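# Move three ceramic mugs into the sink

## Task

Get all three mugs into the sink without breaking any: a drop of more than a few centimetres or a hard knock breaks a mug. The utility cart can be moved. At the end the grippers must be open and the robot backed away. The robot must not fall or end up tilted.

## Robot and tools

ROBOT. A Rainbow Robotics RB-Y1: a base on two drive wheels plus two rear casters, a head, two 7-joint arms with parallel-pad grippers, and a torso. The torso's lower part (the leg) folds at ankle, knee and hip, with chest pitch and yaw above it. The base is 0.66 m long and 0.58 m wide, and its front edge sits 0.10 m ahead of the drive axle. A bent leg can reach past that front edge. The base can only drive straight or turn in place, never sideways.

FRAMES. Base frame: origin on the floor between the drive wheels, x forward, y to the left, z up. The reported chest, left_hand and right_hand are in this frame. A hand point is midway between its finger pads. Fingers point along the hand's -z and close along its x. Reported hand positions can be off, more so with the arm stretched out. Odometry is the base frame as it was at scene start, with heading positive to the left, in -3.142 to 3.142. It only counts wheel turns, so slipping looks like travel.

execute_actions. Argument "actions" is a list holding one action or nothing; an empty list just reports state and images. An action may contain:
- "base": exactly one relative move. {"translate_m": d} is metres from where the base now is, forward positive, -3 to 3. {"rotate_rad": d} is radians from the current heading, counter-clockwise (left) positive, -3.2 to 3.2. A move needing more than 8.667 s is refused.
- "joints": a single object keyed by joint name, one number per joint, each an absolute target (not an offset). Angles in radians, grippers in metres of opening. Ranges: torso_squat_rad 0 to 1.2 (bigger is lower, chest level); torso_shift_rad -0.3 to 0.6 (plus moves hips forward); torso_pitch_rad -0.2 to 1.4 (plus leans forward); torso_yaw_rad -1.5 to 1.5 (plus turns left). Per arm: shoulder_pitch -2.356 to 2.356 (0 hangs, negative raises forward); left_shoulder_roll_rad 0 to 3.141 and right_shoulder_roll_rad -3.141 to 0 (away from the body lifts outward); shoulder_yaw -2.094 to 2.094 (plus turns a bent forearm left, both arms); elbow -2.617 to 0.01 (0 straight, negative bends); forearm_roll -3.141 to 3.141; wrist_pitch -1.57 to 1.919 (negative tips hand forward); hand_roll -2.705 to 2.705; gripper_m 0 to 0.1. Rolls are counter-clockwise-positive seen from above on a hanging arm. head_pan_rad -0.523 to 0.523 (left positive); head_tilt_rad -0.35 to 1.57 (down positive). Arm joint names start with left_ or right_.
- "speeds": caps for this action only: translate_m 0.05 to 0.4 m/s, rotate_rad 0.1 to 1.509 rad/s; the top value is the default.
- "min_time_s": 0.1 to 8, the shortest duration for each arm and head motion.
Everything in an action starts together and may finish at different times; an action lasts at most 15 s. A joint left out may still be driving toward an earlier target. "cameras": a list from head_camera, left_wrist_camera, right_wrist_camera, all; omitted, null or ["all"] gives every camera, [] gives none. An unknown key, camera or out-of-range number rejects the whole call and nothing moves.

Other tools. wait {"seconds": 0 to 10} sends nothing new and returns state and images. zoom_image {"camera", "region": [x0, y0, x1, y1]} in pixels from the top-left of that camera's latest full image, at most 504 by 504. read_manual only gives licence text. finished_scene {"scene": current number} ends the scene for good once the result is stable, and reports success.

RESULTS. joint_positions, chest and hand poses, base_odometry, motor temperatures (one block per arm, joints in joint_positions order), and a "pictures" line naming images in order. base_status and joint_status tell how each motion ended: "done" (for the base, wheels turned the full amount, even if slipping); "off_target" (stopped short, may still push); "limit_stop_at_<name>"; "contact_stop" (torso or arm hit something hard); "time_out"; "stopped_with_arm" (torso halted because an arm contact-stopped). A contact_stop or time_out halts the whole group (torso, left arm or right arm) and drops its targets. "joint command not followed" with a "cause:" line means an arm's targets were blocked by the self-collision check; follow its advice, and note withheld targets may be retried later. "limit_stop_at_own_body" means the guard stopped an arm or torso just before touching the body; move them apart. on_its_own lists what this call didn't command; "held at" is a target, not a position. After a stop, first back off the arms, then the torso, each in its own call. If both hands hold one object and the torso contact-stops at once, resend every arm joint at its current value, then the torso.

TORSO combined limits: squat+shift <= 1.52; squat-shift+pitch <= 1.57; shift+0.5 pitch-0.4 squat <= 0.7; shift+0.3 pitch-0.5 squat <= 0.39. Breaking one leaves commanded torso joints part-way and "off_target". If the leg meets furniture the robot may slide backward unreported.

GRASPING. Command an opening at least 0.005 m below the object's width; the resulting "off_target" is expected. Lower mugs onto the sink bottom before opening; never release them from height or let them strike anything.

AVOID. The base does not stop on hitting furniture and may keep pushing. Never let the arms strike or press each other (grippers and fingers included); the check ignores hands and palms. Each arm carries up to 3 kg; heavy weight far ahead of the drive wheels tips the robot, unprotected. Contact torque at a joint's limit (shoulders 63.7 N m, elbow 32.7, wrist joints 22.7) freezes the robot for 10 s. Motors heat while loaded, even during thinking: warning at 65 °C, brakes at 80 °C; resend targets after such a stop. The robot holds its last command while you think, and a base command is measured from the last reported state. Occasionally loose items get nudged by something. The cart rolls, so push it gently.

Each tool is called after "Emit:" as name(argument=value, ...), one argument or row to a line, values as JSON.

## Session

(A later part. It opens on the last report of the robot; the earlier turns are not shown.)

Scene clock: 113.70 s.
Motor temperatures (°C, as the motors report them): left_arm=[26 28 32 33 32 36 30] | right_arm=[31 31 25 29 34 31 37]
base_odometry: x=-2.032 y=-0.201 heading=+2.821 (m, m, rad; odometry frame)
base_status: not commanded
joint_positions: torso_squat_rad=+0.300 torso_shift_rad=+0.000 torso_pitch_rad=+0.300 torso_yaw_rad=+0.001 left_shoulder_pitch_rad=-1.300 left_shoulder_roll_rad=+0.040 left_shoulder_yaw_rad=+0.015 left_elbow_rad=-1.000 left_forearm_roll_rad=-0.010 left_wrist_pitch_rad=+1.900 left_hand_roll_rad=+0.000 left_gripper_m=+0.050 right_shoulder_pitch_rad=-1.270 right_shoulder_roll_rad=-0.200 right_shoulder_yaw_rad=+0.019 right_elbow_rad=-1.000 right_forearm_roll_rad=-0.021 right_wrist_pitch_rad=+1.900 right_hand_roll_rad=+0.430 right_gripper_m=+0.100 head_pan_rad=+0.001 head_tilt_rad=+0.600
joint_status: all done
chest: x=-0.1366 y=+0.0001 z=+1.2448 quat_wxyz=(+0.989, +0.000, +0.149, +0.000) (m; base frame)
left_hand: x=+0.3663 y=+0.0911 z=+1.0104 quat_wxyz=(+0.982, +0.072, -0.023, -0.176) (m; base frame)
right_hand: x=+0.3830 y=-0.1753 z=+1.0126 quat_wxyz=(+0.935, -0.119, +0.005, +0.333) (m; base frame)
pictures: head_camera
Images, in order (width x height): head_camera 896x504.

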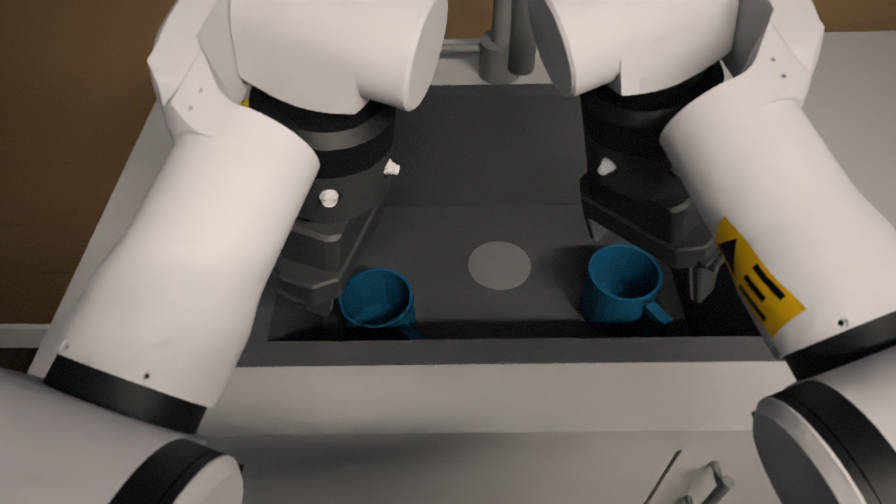

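Emit:
execute_actions(
  actions=[
    {"base":{"translate_m":-0.3}},
  ],
  cameras=[],
)

Emit:
execute_actions(
  actions=[
    {"base":{"rotate_rad":-2.98},"joints":{"left_shoulder_pitch_rad":-0.3,"left_elbow_rad":-2.0,"right_shoulder_pitch_rad":-1.15,"right_shoulder_roll_rad":-0.6,"right_wrist_pitch_rad":1.75,"torso_squat_rad":0.35,"torso_pitch_rad":0.38,"head_tilt_rad":0.45}},
  ],
  cameras=[],
)

Emit:
execute_actions(
  actions=[
    {"base":{"translate_m":3.0}},
  ],
  cameras=[],
)

Emit:
execute_actions(
  actions=[
    {"base":{"rotate_rad":-0.2}},
  ],
  cameras=["head_camera"],
)

Scene clock: 122.37 s.
Motor temperatures (°C, as the motors report them): left_arm=[26 28 32 33 32 36 30] | right_arm=[31 31 25 29 34 31 37]
base_odometry: x=-1.747 y=-0.296 heading=+2.820 (m, m, rad; odometry frame)
base_status: done
joint_positions: torso_squat_rad=+0.300 torso_shift_rad=+0.000 torso_pitch_rad=+0.300 torso_yaw_rad=+0.001 left_shoulder_pitch_rad=-1.300 left_shoulder_roll_rad=+0.040 left_shoulder_yaw_rad=+0.015 left_elbow_rad=-1.000 left_forearm_roll_rad=-0.010 left_wrist_pitch_rad=+1.900 left_hand_roll_rad=+0.000 left_gripper_m=+0.050 right_shoulder_pitch_rad=-1.270 right_shoulder_roll_rad=-0.200 right_shoulder_yaw_rad=+0.019 right_elbow_rad=-1.000 right_forearm_roll_rad=-0.021 right_wrist_pitch_rad=+1.900 right_hand_roll_rad=+0.430 right_gripper_m=+0.100 head_pan_rad=+0.001 head_tilt_rad=+0.600
joint_status: not commanded
chest: x=-0.1366 y=+0.0001 z=+1.2448 quat_wxyz=(+0.989, +0.000, +0.149, +0.000) (m; base frame)
left_hand: x=+0.3664 y=+0.0911 z=+1.0105 quat_wxyz=(+0.982, +0.072, -0.023, -0.176) (m; base frame)
right_hand: x=+0.3831 y=-0.1753 z=+1.0126 quat_wxyz=(+0.935, -0.119, +0.005, +0.333) (m; base frame)
pictures: none
No camera images: the call's "cameras" was empty. Leave "cameras" out to get every camera's image.

Scene clock: 127.57 s.
Motor temperatures (°C, as the motors report them): left_arm=[26 28 32 33 32 36 30] | right_arm=[31 31 25 29 34 31 37]
base_odometry: x=-1.747 y=-0.296 heading=-0.160 (m, m, rad; odometry frame)
base_status: done
joint_positions: torso_squat_rad=+0.350 torso_shift_rad=+0.000 torso_pitch_rad=+0.380 torso_yaw_rad=+0.001 left_shoulder_pitch_rad=-0.300 left_shoulder_roll_rad=+0.040 left_shoulder_yaw_rad=+0.015 left_elbow_rad=-2.000 left_forearm_roll_rad=-0.010 left_wrist_pitch_rad=+1.900 left_hand_roll_rad=+0.000 left_gripper_m=+0.050 right_shoulder_pitch_rad=-1.150 right_shoulder_roll_rad=-0.600 right_shoulder_yaw_rad=+0.019 right_elbow_rad=-1.000 right_forearm_roll_rad=-0.021 right_wrist_pitch_rad=+1.750 right_hand_roll_rad=+0.430 right_gripper_m=+0.100 head_pan_rad=+0.001 head_tilt_rad=+0.450
joint_status: all done
chest: x=-0.1132 y=+0.0000 z=+1.2254 quat_wxyz=(+0.982, +0.000, +0.189, +0.000) (m; base frame)
left_hand: x=+0.1734 y=+0.2076 z=+0.8459 quat_wxyz=(+0.999, +0.013, -0.002, -0.042) (m; base frame)
right_hand: x=+0.4029 y=-0.4159 z=+0.9812 quat_wxyz=(+0.949, -0.245, +0.026, +0.197) (m; base frame)
pictures: none
No camera images: the call's "cameras" was empty. Leave "cameras" out to get every camera's image.

Scene clock: 136.53 s.
Motor temperatures (°C, as the motors report them): left_arm=[26 28 32 33 32 36 30] | right_arm=[31 31 25 29 34 31 37]
base_odometry: x=+1.215 y=-0.774 heading=-0.160 (m, m, rad; odometry frame)
base_status: done
joint_positions: torso_squat_rad=+0.350 torso_shift_rad=+0.000 torso_pitch_rad=+0.380 torso_yaw_rad=+0.001 left_shoulder_pitch_rad=-0.300 left_shoulder_roll_rad=+0.040 left_shoulder_yaw_rad=+0.015 left_elbow_rad=-2.000 left_forearm_roll_rad=-0.010 left_wrist_pitch_rad=+1.900 left_hand_roll_rad=+0.000 left_gripper_m=+0.050 right_shoulder_pitch_rad=-1.150 right_shoulder_roll_rad=-0.600 right_shoulder_yaw_rad=+0.019 right_elbow_rad=-1.000 right_forearm_roll_rad=-0.021 right_wrist_pitch_rad=+1.750 right_hand_roll_rad=+0.430 right_gripper_m=+0.100 head_pan_rad=+0.001 head_tilt_rad=+0.450
joint_status: not commanded
chest: x=-0.1132 y=+0.0000 z=+1.2254 quat_wxyz=(+0.982, +0.000, +0.189, +0.000) (m; base frame)
left_hand: x=+0.1735 y=+0.2076 z=+0.8459 quat_wxyz=(+0.999, +0.013, -0.002, -0.042) (m; base frame)
right_hand: x=+0.4029 y=-0.4160 z=+0.9811 quat_wxyz=(+0.949, -0.245, +0.026, +0.197) (m; base frame)
pictures: none
No camera images: the call's "cameras" was empty. Leave "cameras" out to get every camera's image.

Scene clock: 138.07 s.
Motor temperatures (°C, as the motors report them): left_arm=[26 28 32 33 32 36 30] | right_arm=[31 31 25 29 34 31 37]
base_odometry: x=+1.215 y=-0.774 heading=-0.360 (m, m, rad; odometry frame)
base_status: done
joint_positions: torso_squat_rad=+0.350 torso_shift_rad=+0.000 torso_pitch_rad=+0.380 torso_yaw_rad=+0.001 left_shoulder_pitch_rad=-0.300 left_shoulder_roll_rad=+0.040 left_shoulder_yaw_rad=+0.015 left_elbow_rad=-2.000 left_forearm_roll_rad=-0.010 left_wrist_pitch_rad=+1.900 left_hand_roll_rad=+0.000 left_gripper_m=+0.050 right_shoulder_pitch_rad=-1.150 right_shoulder_roll_rad=-0.600 right_shoulder_yaw_rad=+0.019 right_elbow_rad=-1.000 right_forearm_roll_rad=-0.021 right_wrist_pitch_rad=+1.750 right_hand_roll_rad=+0.430 right_gripper_m=+0.100 head_pan_rad=+0.001 head_tilt_rad=+0.450
joint_status: not commanded
chest: x=-0.1132 y=+0.0001 z=+1.2254 quat_wxyz=(+0.982, +0.000, +0.189, +0.000) (m; base frame)
left_hand: x=+0.1735 y=+0.2076 z=+0.8459 quat_wxyz=(+0.999, +0.013, -0.002, -0.042) (m; base frame)
right_hand: x=+0.4029 y=-0.4159 z=+0.9811 quat_wxyz=(+0.949, -0.245, +0.026, +0.197) (m; base frame)
pictures: head_camera
Images, in order (width x height): head_camera 896x504.

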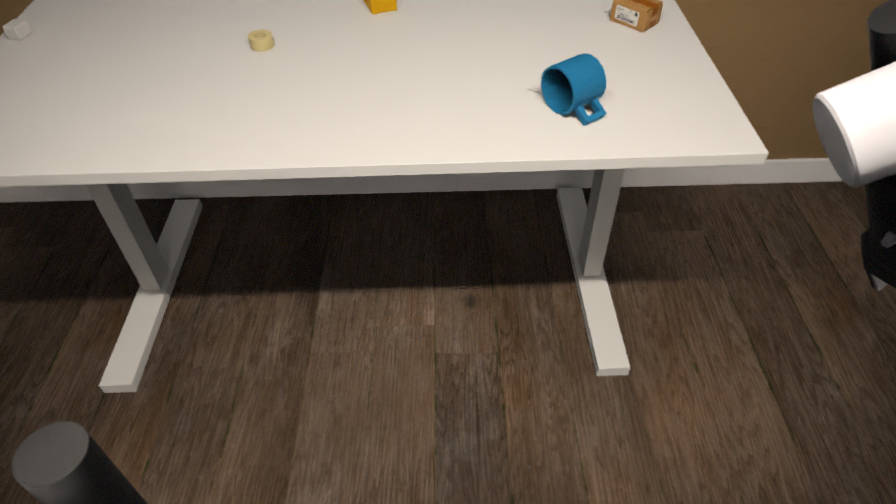

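Emit:
execute_actions(
  actions=[
    {"base":{"translate_m":0.65},"joints":{"right_shoulder_roll_rad":-0.3,"right_hand_roll_rad":0.25,"torso_shift_rad":0.08,"head_tilt_rad":0.6}},
  ],
  cameras=["head_camera","right_wrist_camera"],
)

Scene clock: 144.33 s.
Motor temperatures (°C, as the motors report them): left_arm=[25 28 32 33 32 36 30] | right_arm=[31 31 25 29 34 31 37]
base_odometry: x=+1.823 y=-1.003 heading=-0.360 (m, m, rad; odometry frame)
base_status: done
joint_positions: torso_squat_rad=+0.350 torso_shift_rad=+0.080 torso_pitch_rad=+0.380 torso_yaw_rad=+0.001 left_shoulder_pitch_rad=-0.300 left_shoulder_roll_rad=+0.040 left_shoulder_yaw_rad=+0.015 left_elbow_rad=-2.000 left_forearm_roll_rad=-0.010 left_wrist_pitch_rad=+1.900 left_hand_roll_rad=+0.000 left_gripper_m=+0.050 right_shoulder_pitch_rad=-1.150 right_shoulder_roll_rad=-0.300 right_shoulder_yaw_rad=+0.019 right_elbow_rad=-1.000 right_forearm_roll_rad=-0.021 right_wrist_pitch_rad=+1.750 right_hand_roll_rad=+0.250 right_gripper_m=+0.100 head_pan_rad=+0.001 head_tilt_rad=+0.600
joint_status: all done
chest: x=-0.0606 y=+0.0001 z=+1.2233 quat_wxyz=(+0.982, +0.000, +0.189, +0.000) (m; base frame)
left_hand: x=+0.2260 y=+0.2076 z=+0.8439 quat_wxyz=(+0.999, +0.013, -0.002, -0.042) (m; base frame)
right_hand: x=+0.4439 y=-0.2478 z=+0.9100 quat_wxyz=(+0.967, -0.138, +0.013, +0.214) (m; base frame)
pictures: head_camera, right_wrist_camera
Images, in order (width x height): head_camera 896x504, right_wrist_camera 644x364.

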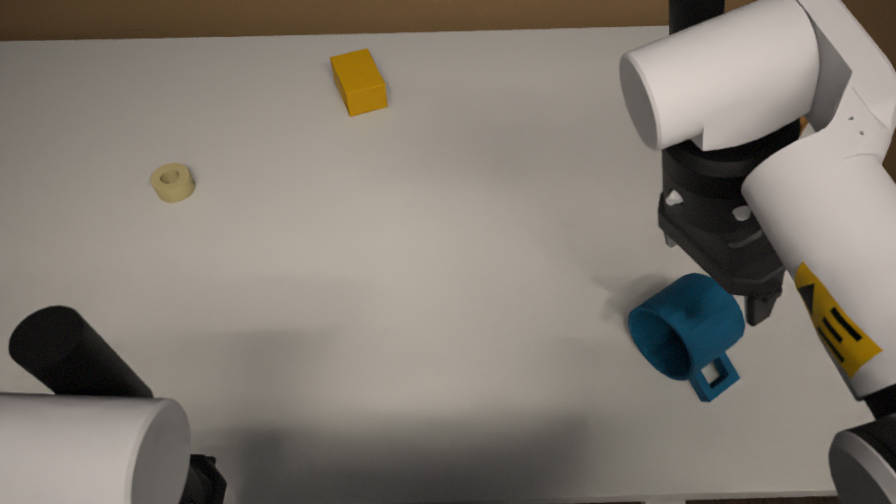

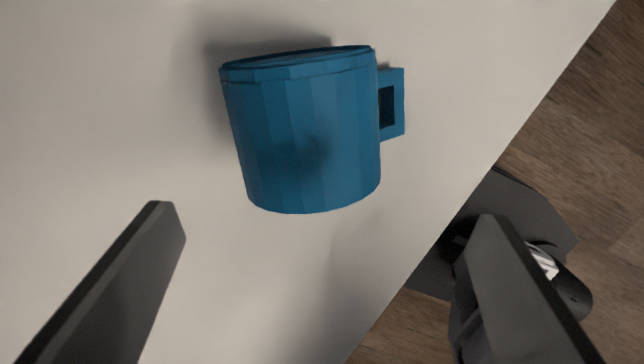

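Emit:
execute_actions(
  actions=[
    {"joints":{"torso_squat_rad":0.52,"torso_shift_rad":0.1}},
  ],
  cameras=["right_wrist_camera"],
)

Scene clock: 148.17 s.
Motor temperatures (°C, as the motors report them): left_arm=[25 28 32 33 32 36 30] | right_arm=[31 31 25 29 34 31 37]
base_odometry: x=+1.823 y=-1.003 heading=-0.360 (m, m, rad; odometry frame)
base_status: not commanded
joint_positions: torso_squat_rad=+0.520 torso_shift_rad=+0.100 torso_pitch_rad=+0.380 torso_yaw_rad=+0.001 left_shoulder_pitch_rad=-0.300 left_shoulder_roll_rad=+0.040 left_shoulder_yaw_rad=+0.015 left_elbow_rad=-2.000 left_forearm_roll_rad=-0.010 left_wrist_pitch_rad=+1.900 left_hand_roll_rad=+0.000 left_gripper_m=+0.050 right_shoulder_pitch_rad=-1.150 right_shoulder_roll_rad=-0.300 right_shoulder_yaw_rad=+0.019 right_elbow_rad=-1.000 right_forearm_roll_rad=-0.021 right_wrist_pitch_rad=+1.750 right_hand_roll_rad=+0.250 right_gripper_m=+0.100 head_pan_rad=+0.001 head_tilt_rad=+0.600
joint_status: all done
chest: x=-0.0525 y=+0.0001 z=+1.1723 quat_wxyz=(+0.982, +0.000, +0.189, +0.000) (m; base frame)
left_hand: x=+0.2341 y=+0.2076 z=+0.7929 quat_wxyz=(+0.999, +0.013, -0.002, -0.042) (m; base frame)
right_hand: x=+0.4520 y=-0.2478 z=+0.8590 quat_wxyz=(+0.967, -0.138, +0.013, +0.214) (m; base frame)
pictures: right_wrist_camera
Images, in order (width x height): right_wrist_camera 644x364.

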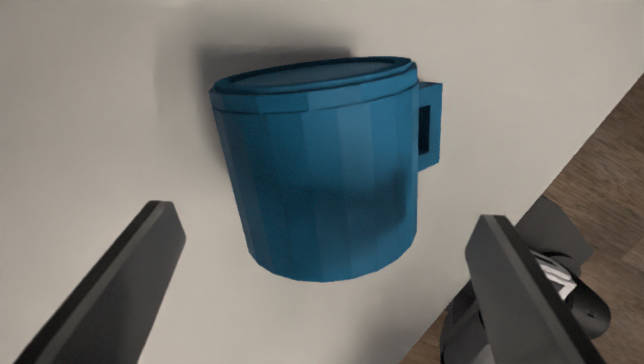

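Emit:
execute_actions(
  actions=[
    {"joints":{"torso_squat_rad":0.69,"left_shoulder_pitch_rad":0.1}},
  ],
  cameras=["right_wrist_camera"],
)

Emit:
execute_actions(
  actions=[
    {"joints":{"right_gripper_m":0.04}},
  ],
  cameras=["head_camera"],
)

Scene clock: 156.70 s.
Motor temperatures (°C, as the motors report them): left_arm=[25 28 32 33 32 36 30] | right_arm=[31 31 25 29 34 31 37]
base_odometry: x=+1.823 y=-1.003 heading=-0.360 (m, m, rad; odometry frame)
base_status: not commanded
joint_positions: torso_squat_rad=+0.690 torso_shift_rad=+0.100 torso_pitch_rad=+0.380 torso_yaw_rad=+0.001 left_shoulder_pitch_rad=+0.100 left_shoulder_roll_rad=+0.040 left_shoulder_yaw_rad=+0.015 left_elbow_rad=-2.000 left_forearm_roll_rad=-0.010 left_wrist_pitch_rad=+1.900 left_hand_roll_rad=+0.000 left_gripper_m=+0.050 right_shoulder_pitch_rad=-1.150 right_shoulder_roll_rad=-0.300 right_shoulder_yaw_rad=+0.019 right_elbow_rad=-1.000 right_forearm_roll_rad=-0.021 right_wrist_pitch_rad=+1.750 right_hand_roll_rad=+0.250 right_gripper_m=+0.100 head_pan_rad=+0.001 head_tilt_rad=+0.600
joint_status: all done
chest: x=-0.0594 y=+0.0001 z=+1.1051 quat_wxyz=(+0.982, +0.000, +0.189, +0.000) (m; base frame)
left_hand: x=+0.0412 y=+0.2536 z=+0.6637 quat_wxyz=(+0.982, +0.030, +0.186, +0.019) (m; base frame)
right_hand: x=+0.4454 y=-0.2478 z=+0.7923 quat_wxyz=(+0.967, -0.139, +0.013, +0.214) (m; base frame)
pictures: right_wrist_camera
Images, in order (width x height): right_wrist_camera 644x364.

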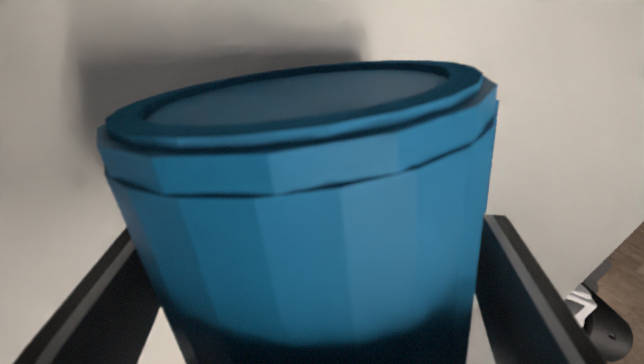

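Scene clock: 157.80 s.
Motor temperatures (°C, as the motors report them): left_arm=[25 28 32 33 32 36 30] | right_arm=[31 31 25 29 34 31 37]
base_odometry: x=+1.823 y=-1.003 heading=-0.360 (m, m, rad; odometry frame)
base_status: not commanded
joint_positions: torso_squat_rad=+0.690 torso_shift_rad=+0.100 torso_pitch_rad=+0.380 torso_yaw_rad=+0.001 left_shoulder_pitch_rad=+0.100 left_shoulder_roll_rad=+0.040 left_shoulder_yaw_rad=+0.015 left_elbow_rad=-2.000 left_forearm_roll_rad=-0.010 left_wrist_pitch_rad=+1.900 left_hand_roll_rad=+0.000 left_gripper_m=+0.050 right_shoulder_pitch_rad=-1.150 right_shoulder_roll_rad=-0.300 right_shoulder_yaw_rad=+0.019 right_elbow_rad=-1.000 right_forearm_roll_rad=-0.021 right_wrist_pitch_rad=+1.750 right_hand_roll_rad=+0.250 right_gripper_m=+0.093 head_pan_rad=+0.001 head_tilt_rad=+0.600
joint_status: right_gripper_m off_target (ended at +0.093, target +0.040)
chest: x=-0.0594 y=+0.0001 z=+1.1051 quat_wxyz=(+0.982, +0.000, +0.189, +0.000) (m; base frame)
left_hand: x=+0.0412 y=+0.2536 z=+0.6637 quat_wxyz=(+0.982, +0.030, +0.186, +0.019) (m; base frame)
right_hand: x=+0.4454 y=-0.2478 z=+0.7923 quat_wxyz=(+0.967, -0.139, +0.013, +0.214) (m; base frame)
pictures: head_camera
Images, in order (width x height): head_camera 896x504.

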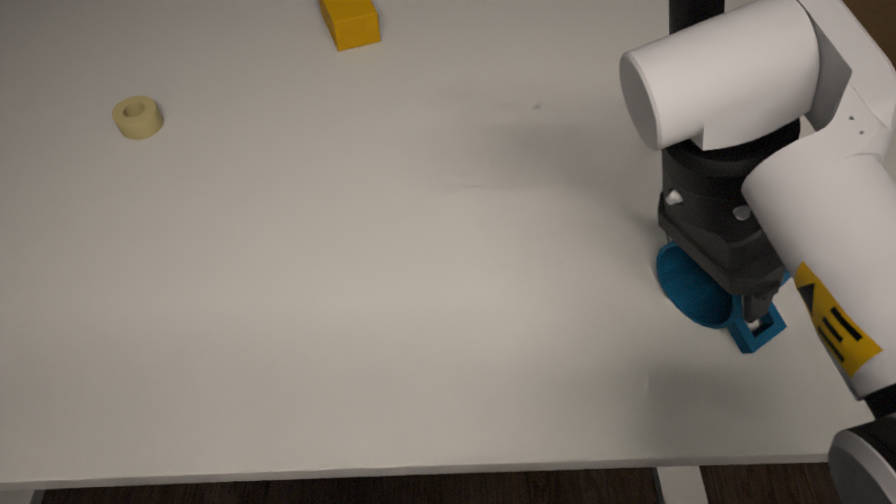

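Emit:
execute_actions(
  actions=[
    {"joints":{"torso_squat_rad":0.05,"torso_shift_rad":0.0,"torso_pitch_rad":0.3}},
  ],
  cameras=[],
)

Emit:
execute_actions(
  actions=[
    {"base":{"translate_m":-0.5},"joints":{"right_shoulder_pitch_rad":-1.3,"right_shoulder_roll_rad":-0.04,"right_wrist_pitch_rad":1.9,"right_hand_roll_rad":1.2,"head_tilt_rad":0.2}},
  ],
  cameras=[],
)

Emit:
execute_actions(
  actions=[
    {"base":{"rotate_rad":-2.868}},
  ],
  cameras=[],
)

Emit:
execute_actions(
  actions=[
    {"base":{"translate_m":2.04}},
  ],
  cameras=[],
)

Emit:
execute_actions(
  actions=[
    {"base":{"rotate_rad":-0.234}},
  ],
  cameras=["head_camera"],
)

Scene clock: 167.30 s.
Motor temperatures (°C, as the motors report them): left_arm=[25 28 32 33 32 36 30] | right_arm=[31 31 25 29 34 31 37]
base_odometry: x=+1.823 y=-1.003 heading=-0.360 (m, m, rad; odometry frame)
base_status: not commanded
joint_positions: torso_squat_rad=+0.050 torso_shift_rad=+0.000 torso_pitch_rad=+0.300 torso_yaw_rad=+0.001 left_shoulder_pitch_rad=+0.100 left_shoulder_roll_rad=+0.040 left_shoulder_yaw_rad=+0.015 left_elbow_rad=-2.000 left_forearm_roll_rad=-0.010 left_wrist_pitch_rad=+1.900 left_hand_roll_rad=+0.000 left_gripper_m=+0.050 right_shoulder_pitch_rad=-1.150 right_shoulder_roll_rad=-0.300 right_shoulder_yaw_rad=+0.019 right_elbow_rad=-1.000 right_forearm_roll_rad=-0.021 right_wrist_pitch_rad=+1.750 right_hand_roll_rad=+0.250 right_gripper_m=+0.093 head_pan_rad=+0.001 head_tilt_rad=+0.600
joint_status: all done
chest: x=-0.1365 y=+0.0001 z=+1.2752 quat_wxyz=(+0.989, +0.000, +0.150, +0.000) (m; base frame)
left_hand: x=-0.0011 y=+0.2536 z=+0.8432 quat_wxyz=(+0.989, +0.030, +0.147, +0.021) (m; base frame)
right_hand: x=+0.3914 y=-0.2479 z=+1.0032 quat_wxyz=(+0.967, -0.147, -0.025, +0.208) (m; base frame)
pictures: none
No camera images: the call's "cameras" was empty. Leave "cameras" out to get every camera's image.

Scene clock: 170.13 s.
Motor temperatures (°C, as the motors report them): left_arm=[25 28 32 33 32 36 30] | right_arm=[31 31 25 29 34 31 37]
base_odometry: x=+1.355 y=-0.827 heading=-0.361 (m, m, rad; odometry frame)
base_status: done
joint_positions: torso_squat_rad=+0.050 torso_shift_rad=+0.000 torso_pitch_rad=+0.300 torso_yaw_rad=+0.001 left_shoulder_pitch_rad=+0.100 left_shoulder_roll_rad=+0.040 left_shoulder_yaw_rad=+0.015 left_elbow_rad=-2.000 left_forearm_roll_rad=-0.010 left_wrist_pitch_rad=+1.900 left_hand_roll_rad=+0.000 left_gripper_m=+0.050 right_shoulder_pitch_rad=-1.299 right_shoulder_roll_rad=-0.040 right_shoulder_yaw_rad=+0.019 right_elbow_rad=-1.000 right_forearm_roll_rad=-0.021 right_wrist_pitch_rad=+1.900 right_hand_roll_rad=+1.200 right_gripper_m=+0.093 head_pan_rad=+0.001 head_tilt_rad=+0.200
joint_status: all done
chest: x=-0.1365 y=+0.0001 z=+1.2752 quat_wxyz=(+0.989, +0.000, +0.149, +0.000) (m; base frame)
left_hand: x=-0.0011 y=+0.2536 z=+0.8432 quat_wxyz=(+0.989, +0.030, +0.147, +0.021) (m; base frame)
right_hand: x=+0.3633 y=-0.0823 z=+1.0391 quat_wxyz=(+0.699, -0.071, +0.022, +0.711) (m; base frame)
pictures: none
No camera images: the call's "cameras" was empty. Leave "cameras" out to get every camera's image.

Scene clock: 175.23 s.
Motor temperatures (°C, as the motors report them): left_arm=[25 28 32 33 32 36 30] | right_arm=[31 31 25 29 34 31 37]
base_odometry: x=+1.355 y=-0.827 heading=+3.055 (m, m, rad; odometry frame)
base_status: done
joint_positions: torso_squat_rad=+0.050 torso_shift_rad=+0.000 torso_pitch_rad=+0.300 torso_yaw_rad=+0.001 left_shoulder_pitch_rad=+0.100 left_shoulder_roll_rad=+0.040 left_shoulder_yaw_rad=+0.015 left_elbow_rad=-2.000 left_forearm_roll_rad=-0.010 left_wrist_pitch_rad=+1.900 left_hand_roll_rad=+0.000 left_gripper_m=+0.050 right_shoulder_pitch_rad=-1.299 right_shoulder_roll_rad=-0.040 right_shoulder_yaw_rad=+0.019 right_elbow_rad=-1.000 right_forearm_roll_rad=-0.021 right_wrist_pitch_rad=+1.900 right_hand_roll_rad=+1.200 right_gripper_m=+0.093 head_pan_rad=+0.001 head_tilt_rad=+0.200
joint_status: not commanded
chest: x=-0.1365 y=+0.0001 z=+1.2752 quat_wxyz=(+0.989, +0.000, +0.149, +0.000) (m; base frame)
left_hand: x=-0.0011 y=+0.2536 z=+0.8432 quat_wxyz=(+0.989, +0.030, +0.147, +0.021) (m; base frame)
right_hand: x=+0.3632 y=-0.0823 z=+1.0391 quat_wxyz=(+0.699, -0.071, +0.022, +0.711) (m; base frame)
pictures: none
No camera images: the call's "cameras" was empty. Leave "cameras" out to get every camera's image.

Scene clock: 181.90 s.
Motor temperatures (°C, as the motors report them): left_arm=[25 28 32 33 32 36 30] | right_arm=[31 31 25 29 34 31 37]
base_odometry: x=-0.677 y=-0.649 heading=+3.054 (m, m, rad; odometry frame)
base_status: done
joint_positions: torso_squat_rad=+0.050 torso_shift_rad=+0.000 torso_pitch_rad=+0.300 torso_yaw_rad=+0.001 left_shoulder_pitch_rad=+0.100 left_shoulder_roll_rad=+0.040 left_shoulder_yaw_rad=+0.015 left_elbow_rad=-2.000 left_forearm_roll_rad=-0.010 left_wrist_pitch_rad=+1.900 left_hand_roll_rad=+0.000 left_gripper_m=+0.050 right_shoulder_pitch_rad=-1.299 right_shoulder_roll_rad=-0.040 right_shoulder_yaw_rad=+0.019 right_elbow_rad=-1.000 right_forearm_roll_rad=-0.021 right_wrist_pitch_rad=+1.900 right_hand_roll_rad=+1.200 right_gripper_m=+0.093 head_pan_rad=+0.001 head_tilt_rad=+0.200
joint_status: not commanded
chest: x=-0.1364 y=+0.0001 z=+1.2752 quat_wxyz=(+0.989, +0.000, +0.150, +0.000) (m; base frame)
left_hand: x=-0.0010 y=+0.2535 z=+0.8432 quat_wxyz=(+0.989, +0.030, +0.147, +0.021) (m; base frame)
right_hand: x=+0.3633 y=-0.0823 z=+1.0390 quat_wxyz=(+0.699, -0.070, +0.022, +0.711) (m; base frame)
pictures: none
No camera images: the call's "cameras" was empty. Leave "cameras" out to get every camera's image.

Scene clock: 183.57 s.
Motor temperatures (°C, as the motors report them): left_arm=[25 28 32 33 32 36 30] | right_arm=[31 31 25 29 34 31 37]
base_odometry: x=-0.677 y=-0.649 heading=+2.820 (m, m, rad; odometry frame)
base_status: done
joint_positions: torso_squat_rad=+0.050 torso_shift_rad=+0.000 torso_pitch_rad=+0.300 torso_yaw_rad=+0.001 left_shoulder_pitch_rad=+0.100 left_shoulder_roll_rad=+0.040 left_shoulder_yaw_rad=+0.015 left_elbow_rad=-2.000 left_forearm_roll_rad=-0.010 left_wrist_pitch_rad=+1.900 left_hand_roll_rad=+0.000 left_gripper_m=+0.050 right_shoulder_pitch_rad=-1.299 right_shoulder_roll_rad=-0.040 right_shoulder_yaw_rad=+0.019 right_elbow_rad=-1.000 right_forearm_roll_rad=-0.021 right_wrist_pitch_rad=+1.900 right_hand_roll_rad=+1.200 right_gripper_m=+0.093 head_pan_rad=+0.001 head_tilt_rad=+0.200
joint_status: not commanded
chest: x=-0.1364 y=+0.0001 z=+1.2752 quat_wxyz=(+0.989, +0.000, +0.150, +0.000) (m; base frame)
left_hand: x=-0.0010 y=+0.2536 z=+0.8432 quat_wxyz=(+0.989, +0.030, +0.147, +0.021) (m; base frame)
right_hand: x=+0.3633 y=-0.0823 z=+1.0390 quat_wxyz=(+0.699, -0.070, +0.022, +0.711) (m; base frame)
pictures: head_camera
Images, in order (width x height): head_camera 896x504.

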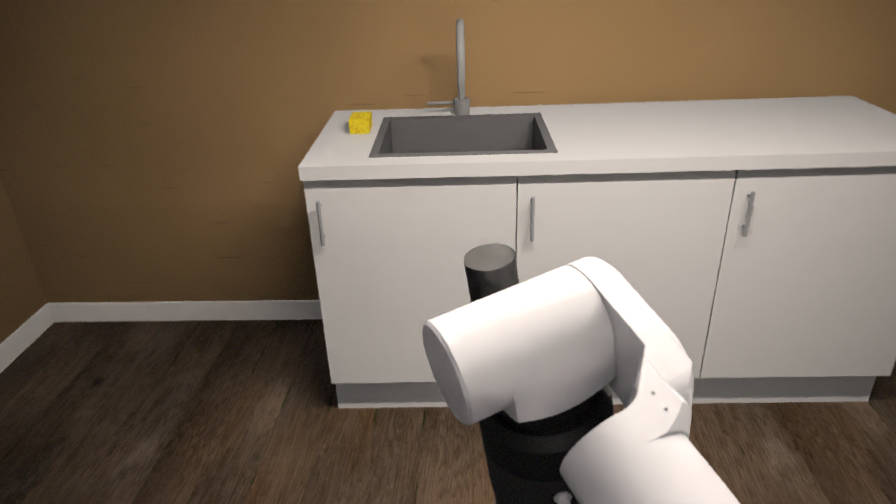

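Emit:
execute_actions(
  actions=[
    {"base":{"translate_m":1.43},"joints":{"head_tilt_rad":0.6}},
  ],
  cameras=[],
)

Emit:
execute_actions(
  actions=[
    {"joints":{"torso_shift_rad":0.15,"torso_squat_rad":0.5}},
  ],
  cameras=["head_camera"],
)

Scene clock: 191.30 s.
Motor temperatures (°C, as the motors report them): left_arm=[25 28 32 33 32 36 30] | right_arm=[31 31 25 29 34 31 37]
base_odometry: x=-2.034 y=-0.197 heading=+2.820 (m, m, rad; odometry frame)
base_status: done
joint_positions: torso_squat_rad=+0.050 torso_shift_rad=+0.000 torso_pitch_rad=+0.300 torso_yaw_rad=+0.001 left_shoulder_pitch_rad=+0.100 left_shoulder_roll_rad=+0.040 left_shoulder_yaw_rad=+0.015 left_elbow_rad=-2.000 left_forearm_roll_rad=-0.010 left_wrist_pitch_rad=+1.900 left_hand_roll_rad=+0.000 left_gripper_m=+0.050 right_shoulder_pitch_rad=-1.299 right_shoulder_roll_rad=-0.040 right_shoulder_yaw_rad=+0.019 right_elbow_rad=-1.000 right_forearm_roll_rad=-0.021 right_wrist_pitch_rad=+1.900 right_hand_roll_rad=+1.200 right_gripper_m=+0.093 head_pan_rad=+0.001 head_tilt_rad=+0.600
joint_status: all done
chest: x=-0.1364 y=+0.0001 z=+1.2752 quat_wxyz=(+0.989, +0.000, +0.150, +0.000) (m; base frame)
left_hand: x=-0.0010 y=+0.2536 z=+0.8432 quat_wxyz=(+0.989, +0.030, +0.147, +0.021) (m; base frame)
right_hand: x=+0.3633 y=-0.0823 z=+1.0390 quat_wxyz=(+0.699, -0.070, +0.022, +0.711) (m; base frame)
pictures: none
No camera images: the call's "cameras" was empty. Leave "cameras" out to get every camera's image.

Scene clock: 193.60 s.
Motor temperatures (°C, as the motors report them): left_arm=[25 28 32 33 32 36 30] | right_arm=[31 31 25 29 34 31 37]
base_odometry: x=-2.034 y=-0.197 heading=+2.820 (m, m, rad; odometry frame)
base_status: not commanded
joint_positions: torso_squat_rad=+0.500 torso_shift_rad=+0.150 torso_pitch_rad=+0.300 torso_yaw_rad=+0.001 left_shoulder_pitch_rad=+0.100 left_shoulder_roll_rad=+0.040 left_shoulder_yaw_rad=+0.015 left_elbow_rad=-2.000 left_forearm_roll_rad=-0.010 left_wrist_pitch_rad=+1.900 left_hand_roll_rad=+0.000 left_gripper_m=+0.050 right_shoulder_pitch_rad=-1.299 right_shoulder_roll_rad=-0.040 right_shoulder_yaw_rad=+0.019 right_elbow_rad=-1.000 right_forearm_roll_rad=-0.021 right_wrist_pitch_rad=+1.900 right_hand_roll_rad=+1.200 right_gripper_m=+0.093 head_pan_rad=+0.001 head_tilt_rad=+0.600
joint_status: all done
chest: x=-0.0446 y=+0.0001 z=+1.1835 quat_wxyz=(+0.989, +0.000, +0.150, +0.000) (m; base frame)
left_hand: x=+0.0909 y=+0.2536 z=+0.7515 quat_wxyz=(+0.989, +0.030, +0.147, +0.021) (m; base frame)
right_hand: x=+0.4551 y=-0.0823 z=+0.9473 quat_wxyz=(+0.699, -0.070, +0.022, +0.711) (m; base frame)
pictures: head_camera
Images, in order (width x height): head_camera 896x504.

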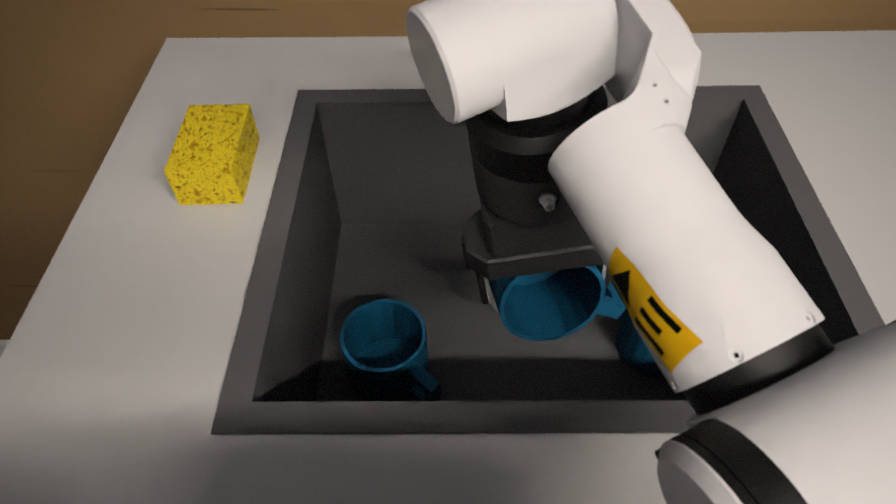

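Emit:
execute_actions(
  actions=[
    {"joints":{"torso_yaw_rad":0.09}},
  ],
  cameras=[],
)

Emit:
execute_actions(
  actions=[
    {"joints":{"torso_squat_rad":0.81}},
  ],
  cameras=["head_camera"],
)

Emit:
execute_actions(
  actions=[
    {"joints":{"right_gripper_m":0.1}},
  ],
  cameras=[],
)

Emit:
execute_actions(
  actions=[
    {"joints":{"torso_squat_rad":0.2,"torso_shift_rad":0.0}},
  ],
  cameras=["head_camera"],
)

Scene clock: 198.83 s.
Motor temperatures (°C, as the motors report them): left_arm=[25 28 32 33 32 36 30] | right_arm=[31 31 25 29 34 31 37]
base_odometry: x=-2.034 y=-0.197 heading=+2.820 (m, m, rad; odometry frame)
base_status: not commanded
joint_positions: torso_squat_rad=+0.500 torso_shift_rad=+0.150 torso_pitch_rad=+0.300 torso_yaw_rad=+0.090 left_shoulder_pitch_rad=+0.100 left_shoulder_roll_rad=+0.040 left_shoulder_yaw_rad=+0.015 left_elbow_rad=-2.000 left_forearm_roll_rad=-0.010 left_wrist_pitch_rad=+1.900 left_hand_roll_rad=+0.000 left_gripper_m=+0.050 right_shoulder_pitch_rad=-1.299 right_shoulder_roll_rad=-0.040 right_shoulder_yaw_rad=+0.019 right_elbow_rad=-1.000 right_forearm_roll_rad=-0.021 right_wrist_pitch_rad=+1.900 right_hand_roll_rad=+1.200 right_gripper_m=+0.093 head_pan_rad=+0.001 head_tilt_rad=+0.600
joint_status: all done
chest: x=-0.0446 y=+0.0001 z=+1.1835 quat_wxyz=(+0.988, +0.007, +0.149, +0.044) (m; base frame)
left_hand: x=+0.0682 y=+0.2755 z=+0.7585 quat_wxyz=(+0.986, +0.036, +0.148, +0.065) (m; base frame)
right_hand: x=+0.4600 y=-0.0332 z=+0.9458 quat_wxyz=(+0.669, -0.062, +0.010, +0.740) (m; base frame)
pictures: none
No camera images: the call's "cameras" was empty. Leave "cameras" out to get every camera's image.

Scene clock: 200.67 s.
Motor temperatures (°C, as the motors report them): left_arm=[25 28 32 33 32 36 30] | right_arm=[31 31 25 29 34 31 37]
base_odometry: x=-2.034 y=-0.197 heading=+2.820 (m, m, rad; odometry frame)
base_status: not commanded
joint_positions: torso_squat_rad=+0.810 torso_shift_rad=+0.149 torso_pitch_rad=+0.298 torso_yaw_rad=+0.090 left_shoulder_pitch_rad=+0.100 left_shoulder_roll_rad=+0.040 left_shoulder_yaw_rad=+0.015 left_elbow_rad=-2.000 left_forearm_roll_rad=-0.010 left_wrist_pitch_rad=+1.900 left_hand_roll_rad=+0.000 left_gripper_m=+0.050 right_shoulder_pitch_rad=-1.303 right_shoulder_roll_rad=-0.041 right_shoulder_yaw_rad=+0.019 right_elbow_rad=-1.002 right_forearm_roll_rad=-0.021 right_wrist_pitch_rad=+1.901 right_hand_roll_rad=+1.200 right_gripper_m=+0.093 head_pan_rad=+0.001 head_tilt_rad=+0.600
joint_status: all done
chest: x=-0.0653 y=+0.0000 z=+1.0535 quat_wxyz=(+0.988, +0.007, +0.148, +0.044) (m; base frame)
left_hand: x=+0.0485 y=+0.2754 z=+0.6287 quat_wxyz=(+0.986, +0.036, +0.147, +0.065) (m; base frame)
right_hand: x=+0.4410 y=-0.0332 z=+0.8188 quat_wxyz=(+0.669, -0.064, +0.007, +0.740) (m; base frame)
pictures: head_camera
Images, in order (width x height): head_camera 896x504.

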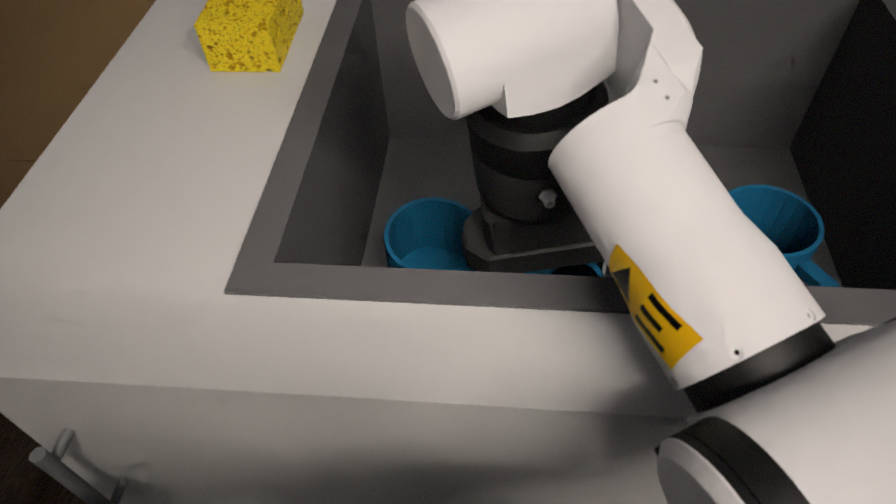

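Scene clock: 201.77 s.
Motor temperatures (°C, as the motors report them): left_arm=[25 28 32 33 32 36 30] | right_arm=[31 31 25 29 34 31 37]
base_odometry: x=-2.034 y=-0.197 heading=+2.820 (m, m, rad; odometry frame)
base_status: not commanded
joint_positions: torso_squat_rad=+0.810 torso_shift_rad=+0.149 torso_pitch_rad=+0.298 torso_yaw_rad=+0.090 left_shoulder_pitch_rad=+0.100 left_shoulder_roll_rad=+0.040 left_shoulder_yaw_rad=+0.015 left_elbow_rad=-2.000 left_forearm_roll_rad=-0.010 left_wrist_pitch_rad=+1.900 left_hand_roll_rad=+0.000 left_gripper_m=+0.050 right_shoulder_pitch_rad=-1.303 right_shoulder_roll_rad=-0.041 right_shoulder_yaw_rad=+0.019 right_elbow_rad=-1.002 right_forearm_roll_rad=-0.021 right_wrist_pitch_rad=+1.901 right_hand_roll_rad=+1.200 right_gripper_m=+0.099 head_pan_rad=+0.001 head_tilt_rad=+0.600
joint_status: all done
chest: x=-0.0652 y=+0.0000 z=+1.0535 quat_wxyz=(+0.988, +0.007, +0.149, +0.044) (m; base frame)
left_hand: x=+0.0485 y=+0.2754 z=+0.6287 quat_wxyz=(+0.986, +0.036, +0.147, +0.065) (m; base frame)
right_hand: x=+0.4412 y=-0.0332 z=+0.8189 quat_wxyz=(+0.669, -0.064, +0.007, +0.740) (m; base frame)
pictures: none
No camera images: the call's "cameras" was empty. Leave "cameras" out to get every camera's image.

Scene clock: 204.60 s.
Motor temperatures (°C, as the motors report them): left_arm=[25 28 32 33 32 36 30] | right_arm=[31 31 25 29 34 31 37]
base_odometry: x=-2.034 y=-0.197 heading=+2.820 (m, m, rad; odometry frame)
base_status: not commanded
joint_positions: torso_squat_rad=+0.200 torso_shift_rad=+0.000 torso_pitch_rad=+0.300 torso_yaw_rad=+0.090 left_shoulder_pitch_rad=+0.100 left_shoulder_roll_rad=+0.040 left_shoulder_yaw_rad=+0.015 left_elbow_rad=-2.000 left_forearm_roll_rad=-0.010 left_wrist_pitch_rad=+1.900 left_hand_roll_rad=+0.000 left_gripper_m=+0.050 right_shoulder_pitch_rad=-1.300 right_shoulder_roll_rad=-0.040 right_shoulder_yaw_rad=+0.019 right_elbow_rad=-1.000 right_forearm_roll_rad=-0.021 right_wrist_pitch_rad=+1.900 right_hand_roll_rad=+1.200 right_gripper_m=+0.100 head_pan_rad=+0.001 head_tilt_rad=+0.600
joint_status: all done
chest: x=-0.1365 y=+0.0000 z=+1.2621 quat_wxyz=(+0.988, +0.007, +0.149, +0.044) (m; base frame)
left_hand: x=-0.0236 y=+0.2754 z=+0.8372 quat_wxyz=(+0.986, +0.036, +0.148, +0.065) (m; base frame)
right_hand: x=+0.3685 y=-0.0334 z=+1.0249 quat_wxyz=(+0.669, -0.063, +0.009, +0.740) (m; base frame)
pictures: head_camera
Images, in order (width x height): head_camera 896x504.

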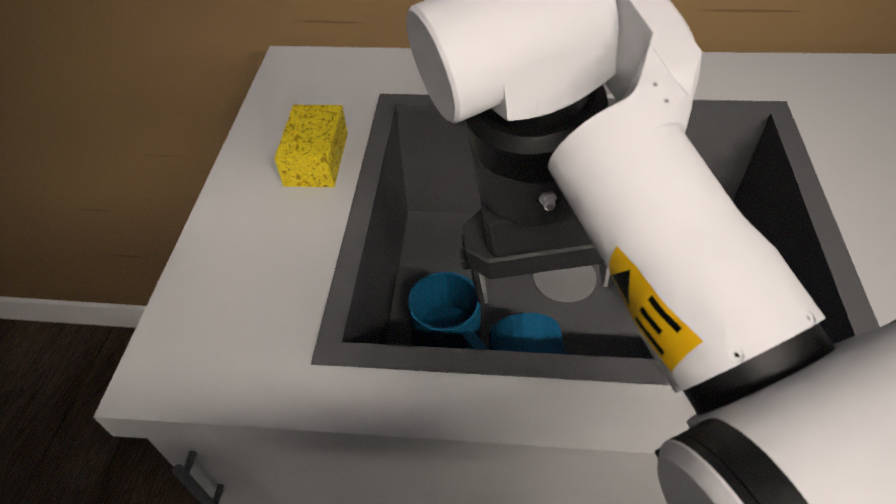

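Emit:
execute_actions(
  actions=[
    {"base":{"translate_m":-0.4}},
  ],
  cameras=[],
)

Emit:
finished_scene(
  scene=2,
)

Scene clock: 209.00 s.
Motor temperatures (°C, as the motors report them): left_arm=[25 28 32 33 32 36 30] | right_arm=[31 31 25 29 34 31 37]
base_odometry: x=-1.654 y=-0.324 heading=+2.819 (m, m, rad; odometry frame)
base_status: done
joint_positions: torso_squat_rad=+0.200 torso_shift_rad=+0.000 torso_pitch_rad=+0.300 torso_yaw_rad=+0.090 left_shoulder_pitch_rad=+0.100 left_shoulder_roll_rad=+0.040 left_shoulder_yaw_rad=+0.015 left_elbow_rad=-2.000 left_forearm_roll_rad=-0.010 left_wrist_pitch_rad=+1.900 left_hand_roll_rad=+0.000 left_gripper_m=+0.050 right_shoulder_pitch_rad=-1.300 right_shoulder_roll_rad=-0.040 right_shoulder_yaw_rad=+0.019 right_elbow_rad=-1.000 right_forearm_roll_rad=-0.021 right_wrist_pitch_rad=+1.900 right_hand_roll_rad=+1.200 right_gripper_m=+0.100 head_pan_rad=+0.001 head_tilt_rad=+0.600
joint_status: not commanded
chest: x=-0.1365 y=+0.0000 z=+1.2622 quat_wxyz=(+0.988, +0.007, +0.149, +0.044) (m; base frame)
left_hand: x=-0.0236 y=+0.2754 z=+0.8372 quat_wxyz=(+0.986, +0.036, +0.148, +0.065) (m; base frame)
right_hand: x=+0.3684 y=-0.0334 z=+1.0248 quat_wxyz=(+0.669, -0.062, +0.009, +0.740) (m; base frame)
pictures: none
No camera images: the call's "cameras" was empty. Leave "cameras" out to get every camera's image.

The scene is finished: the task was done.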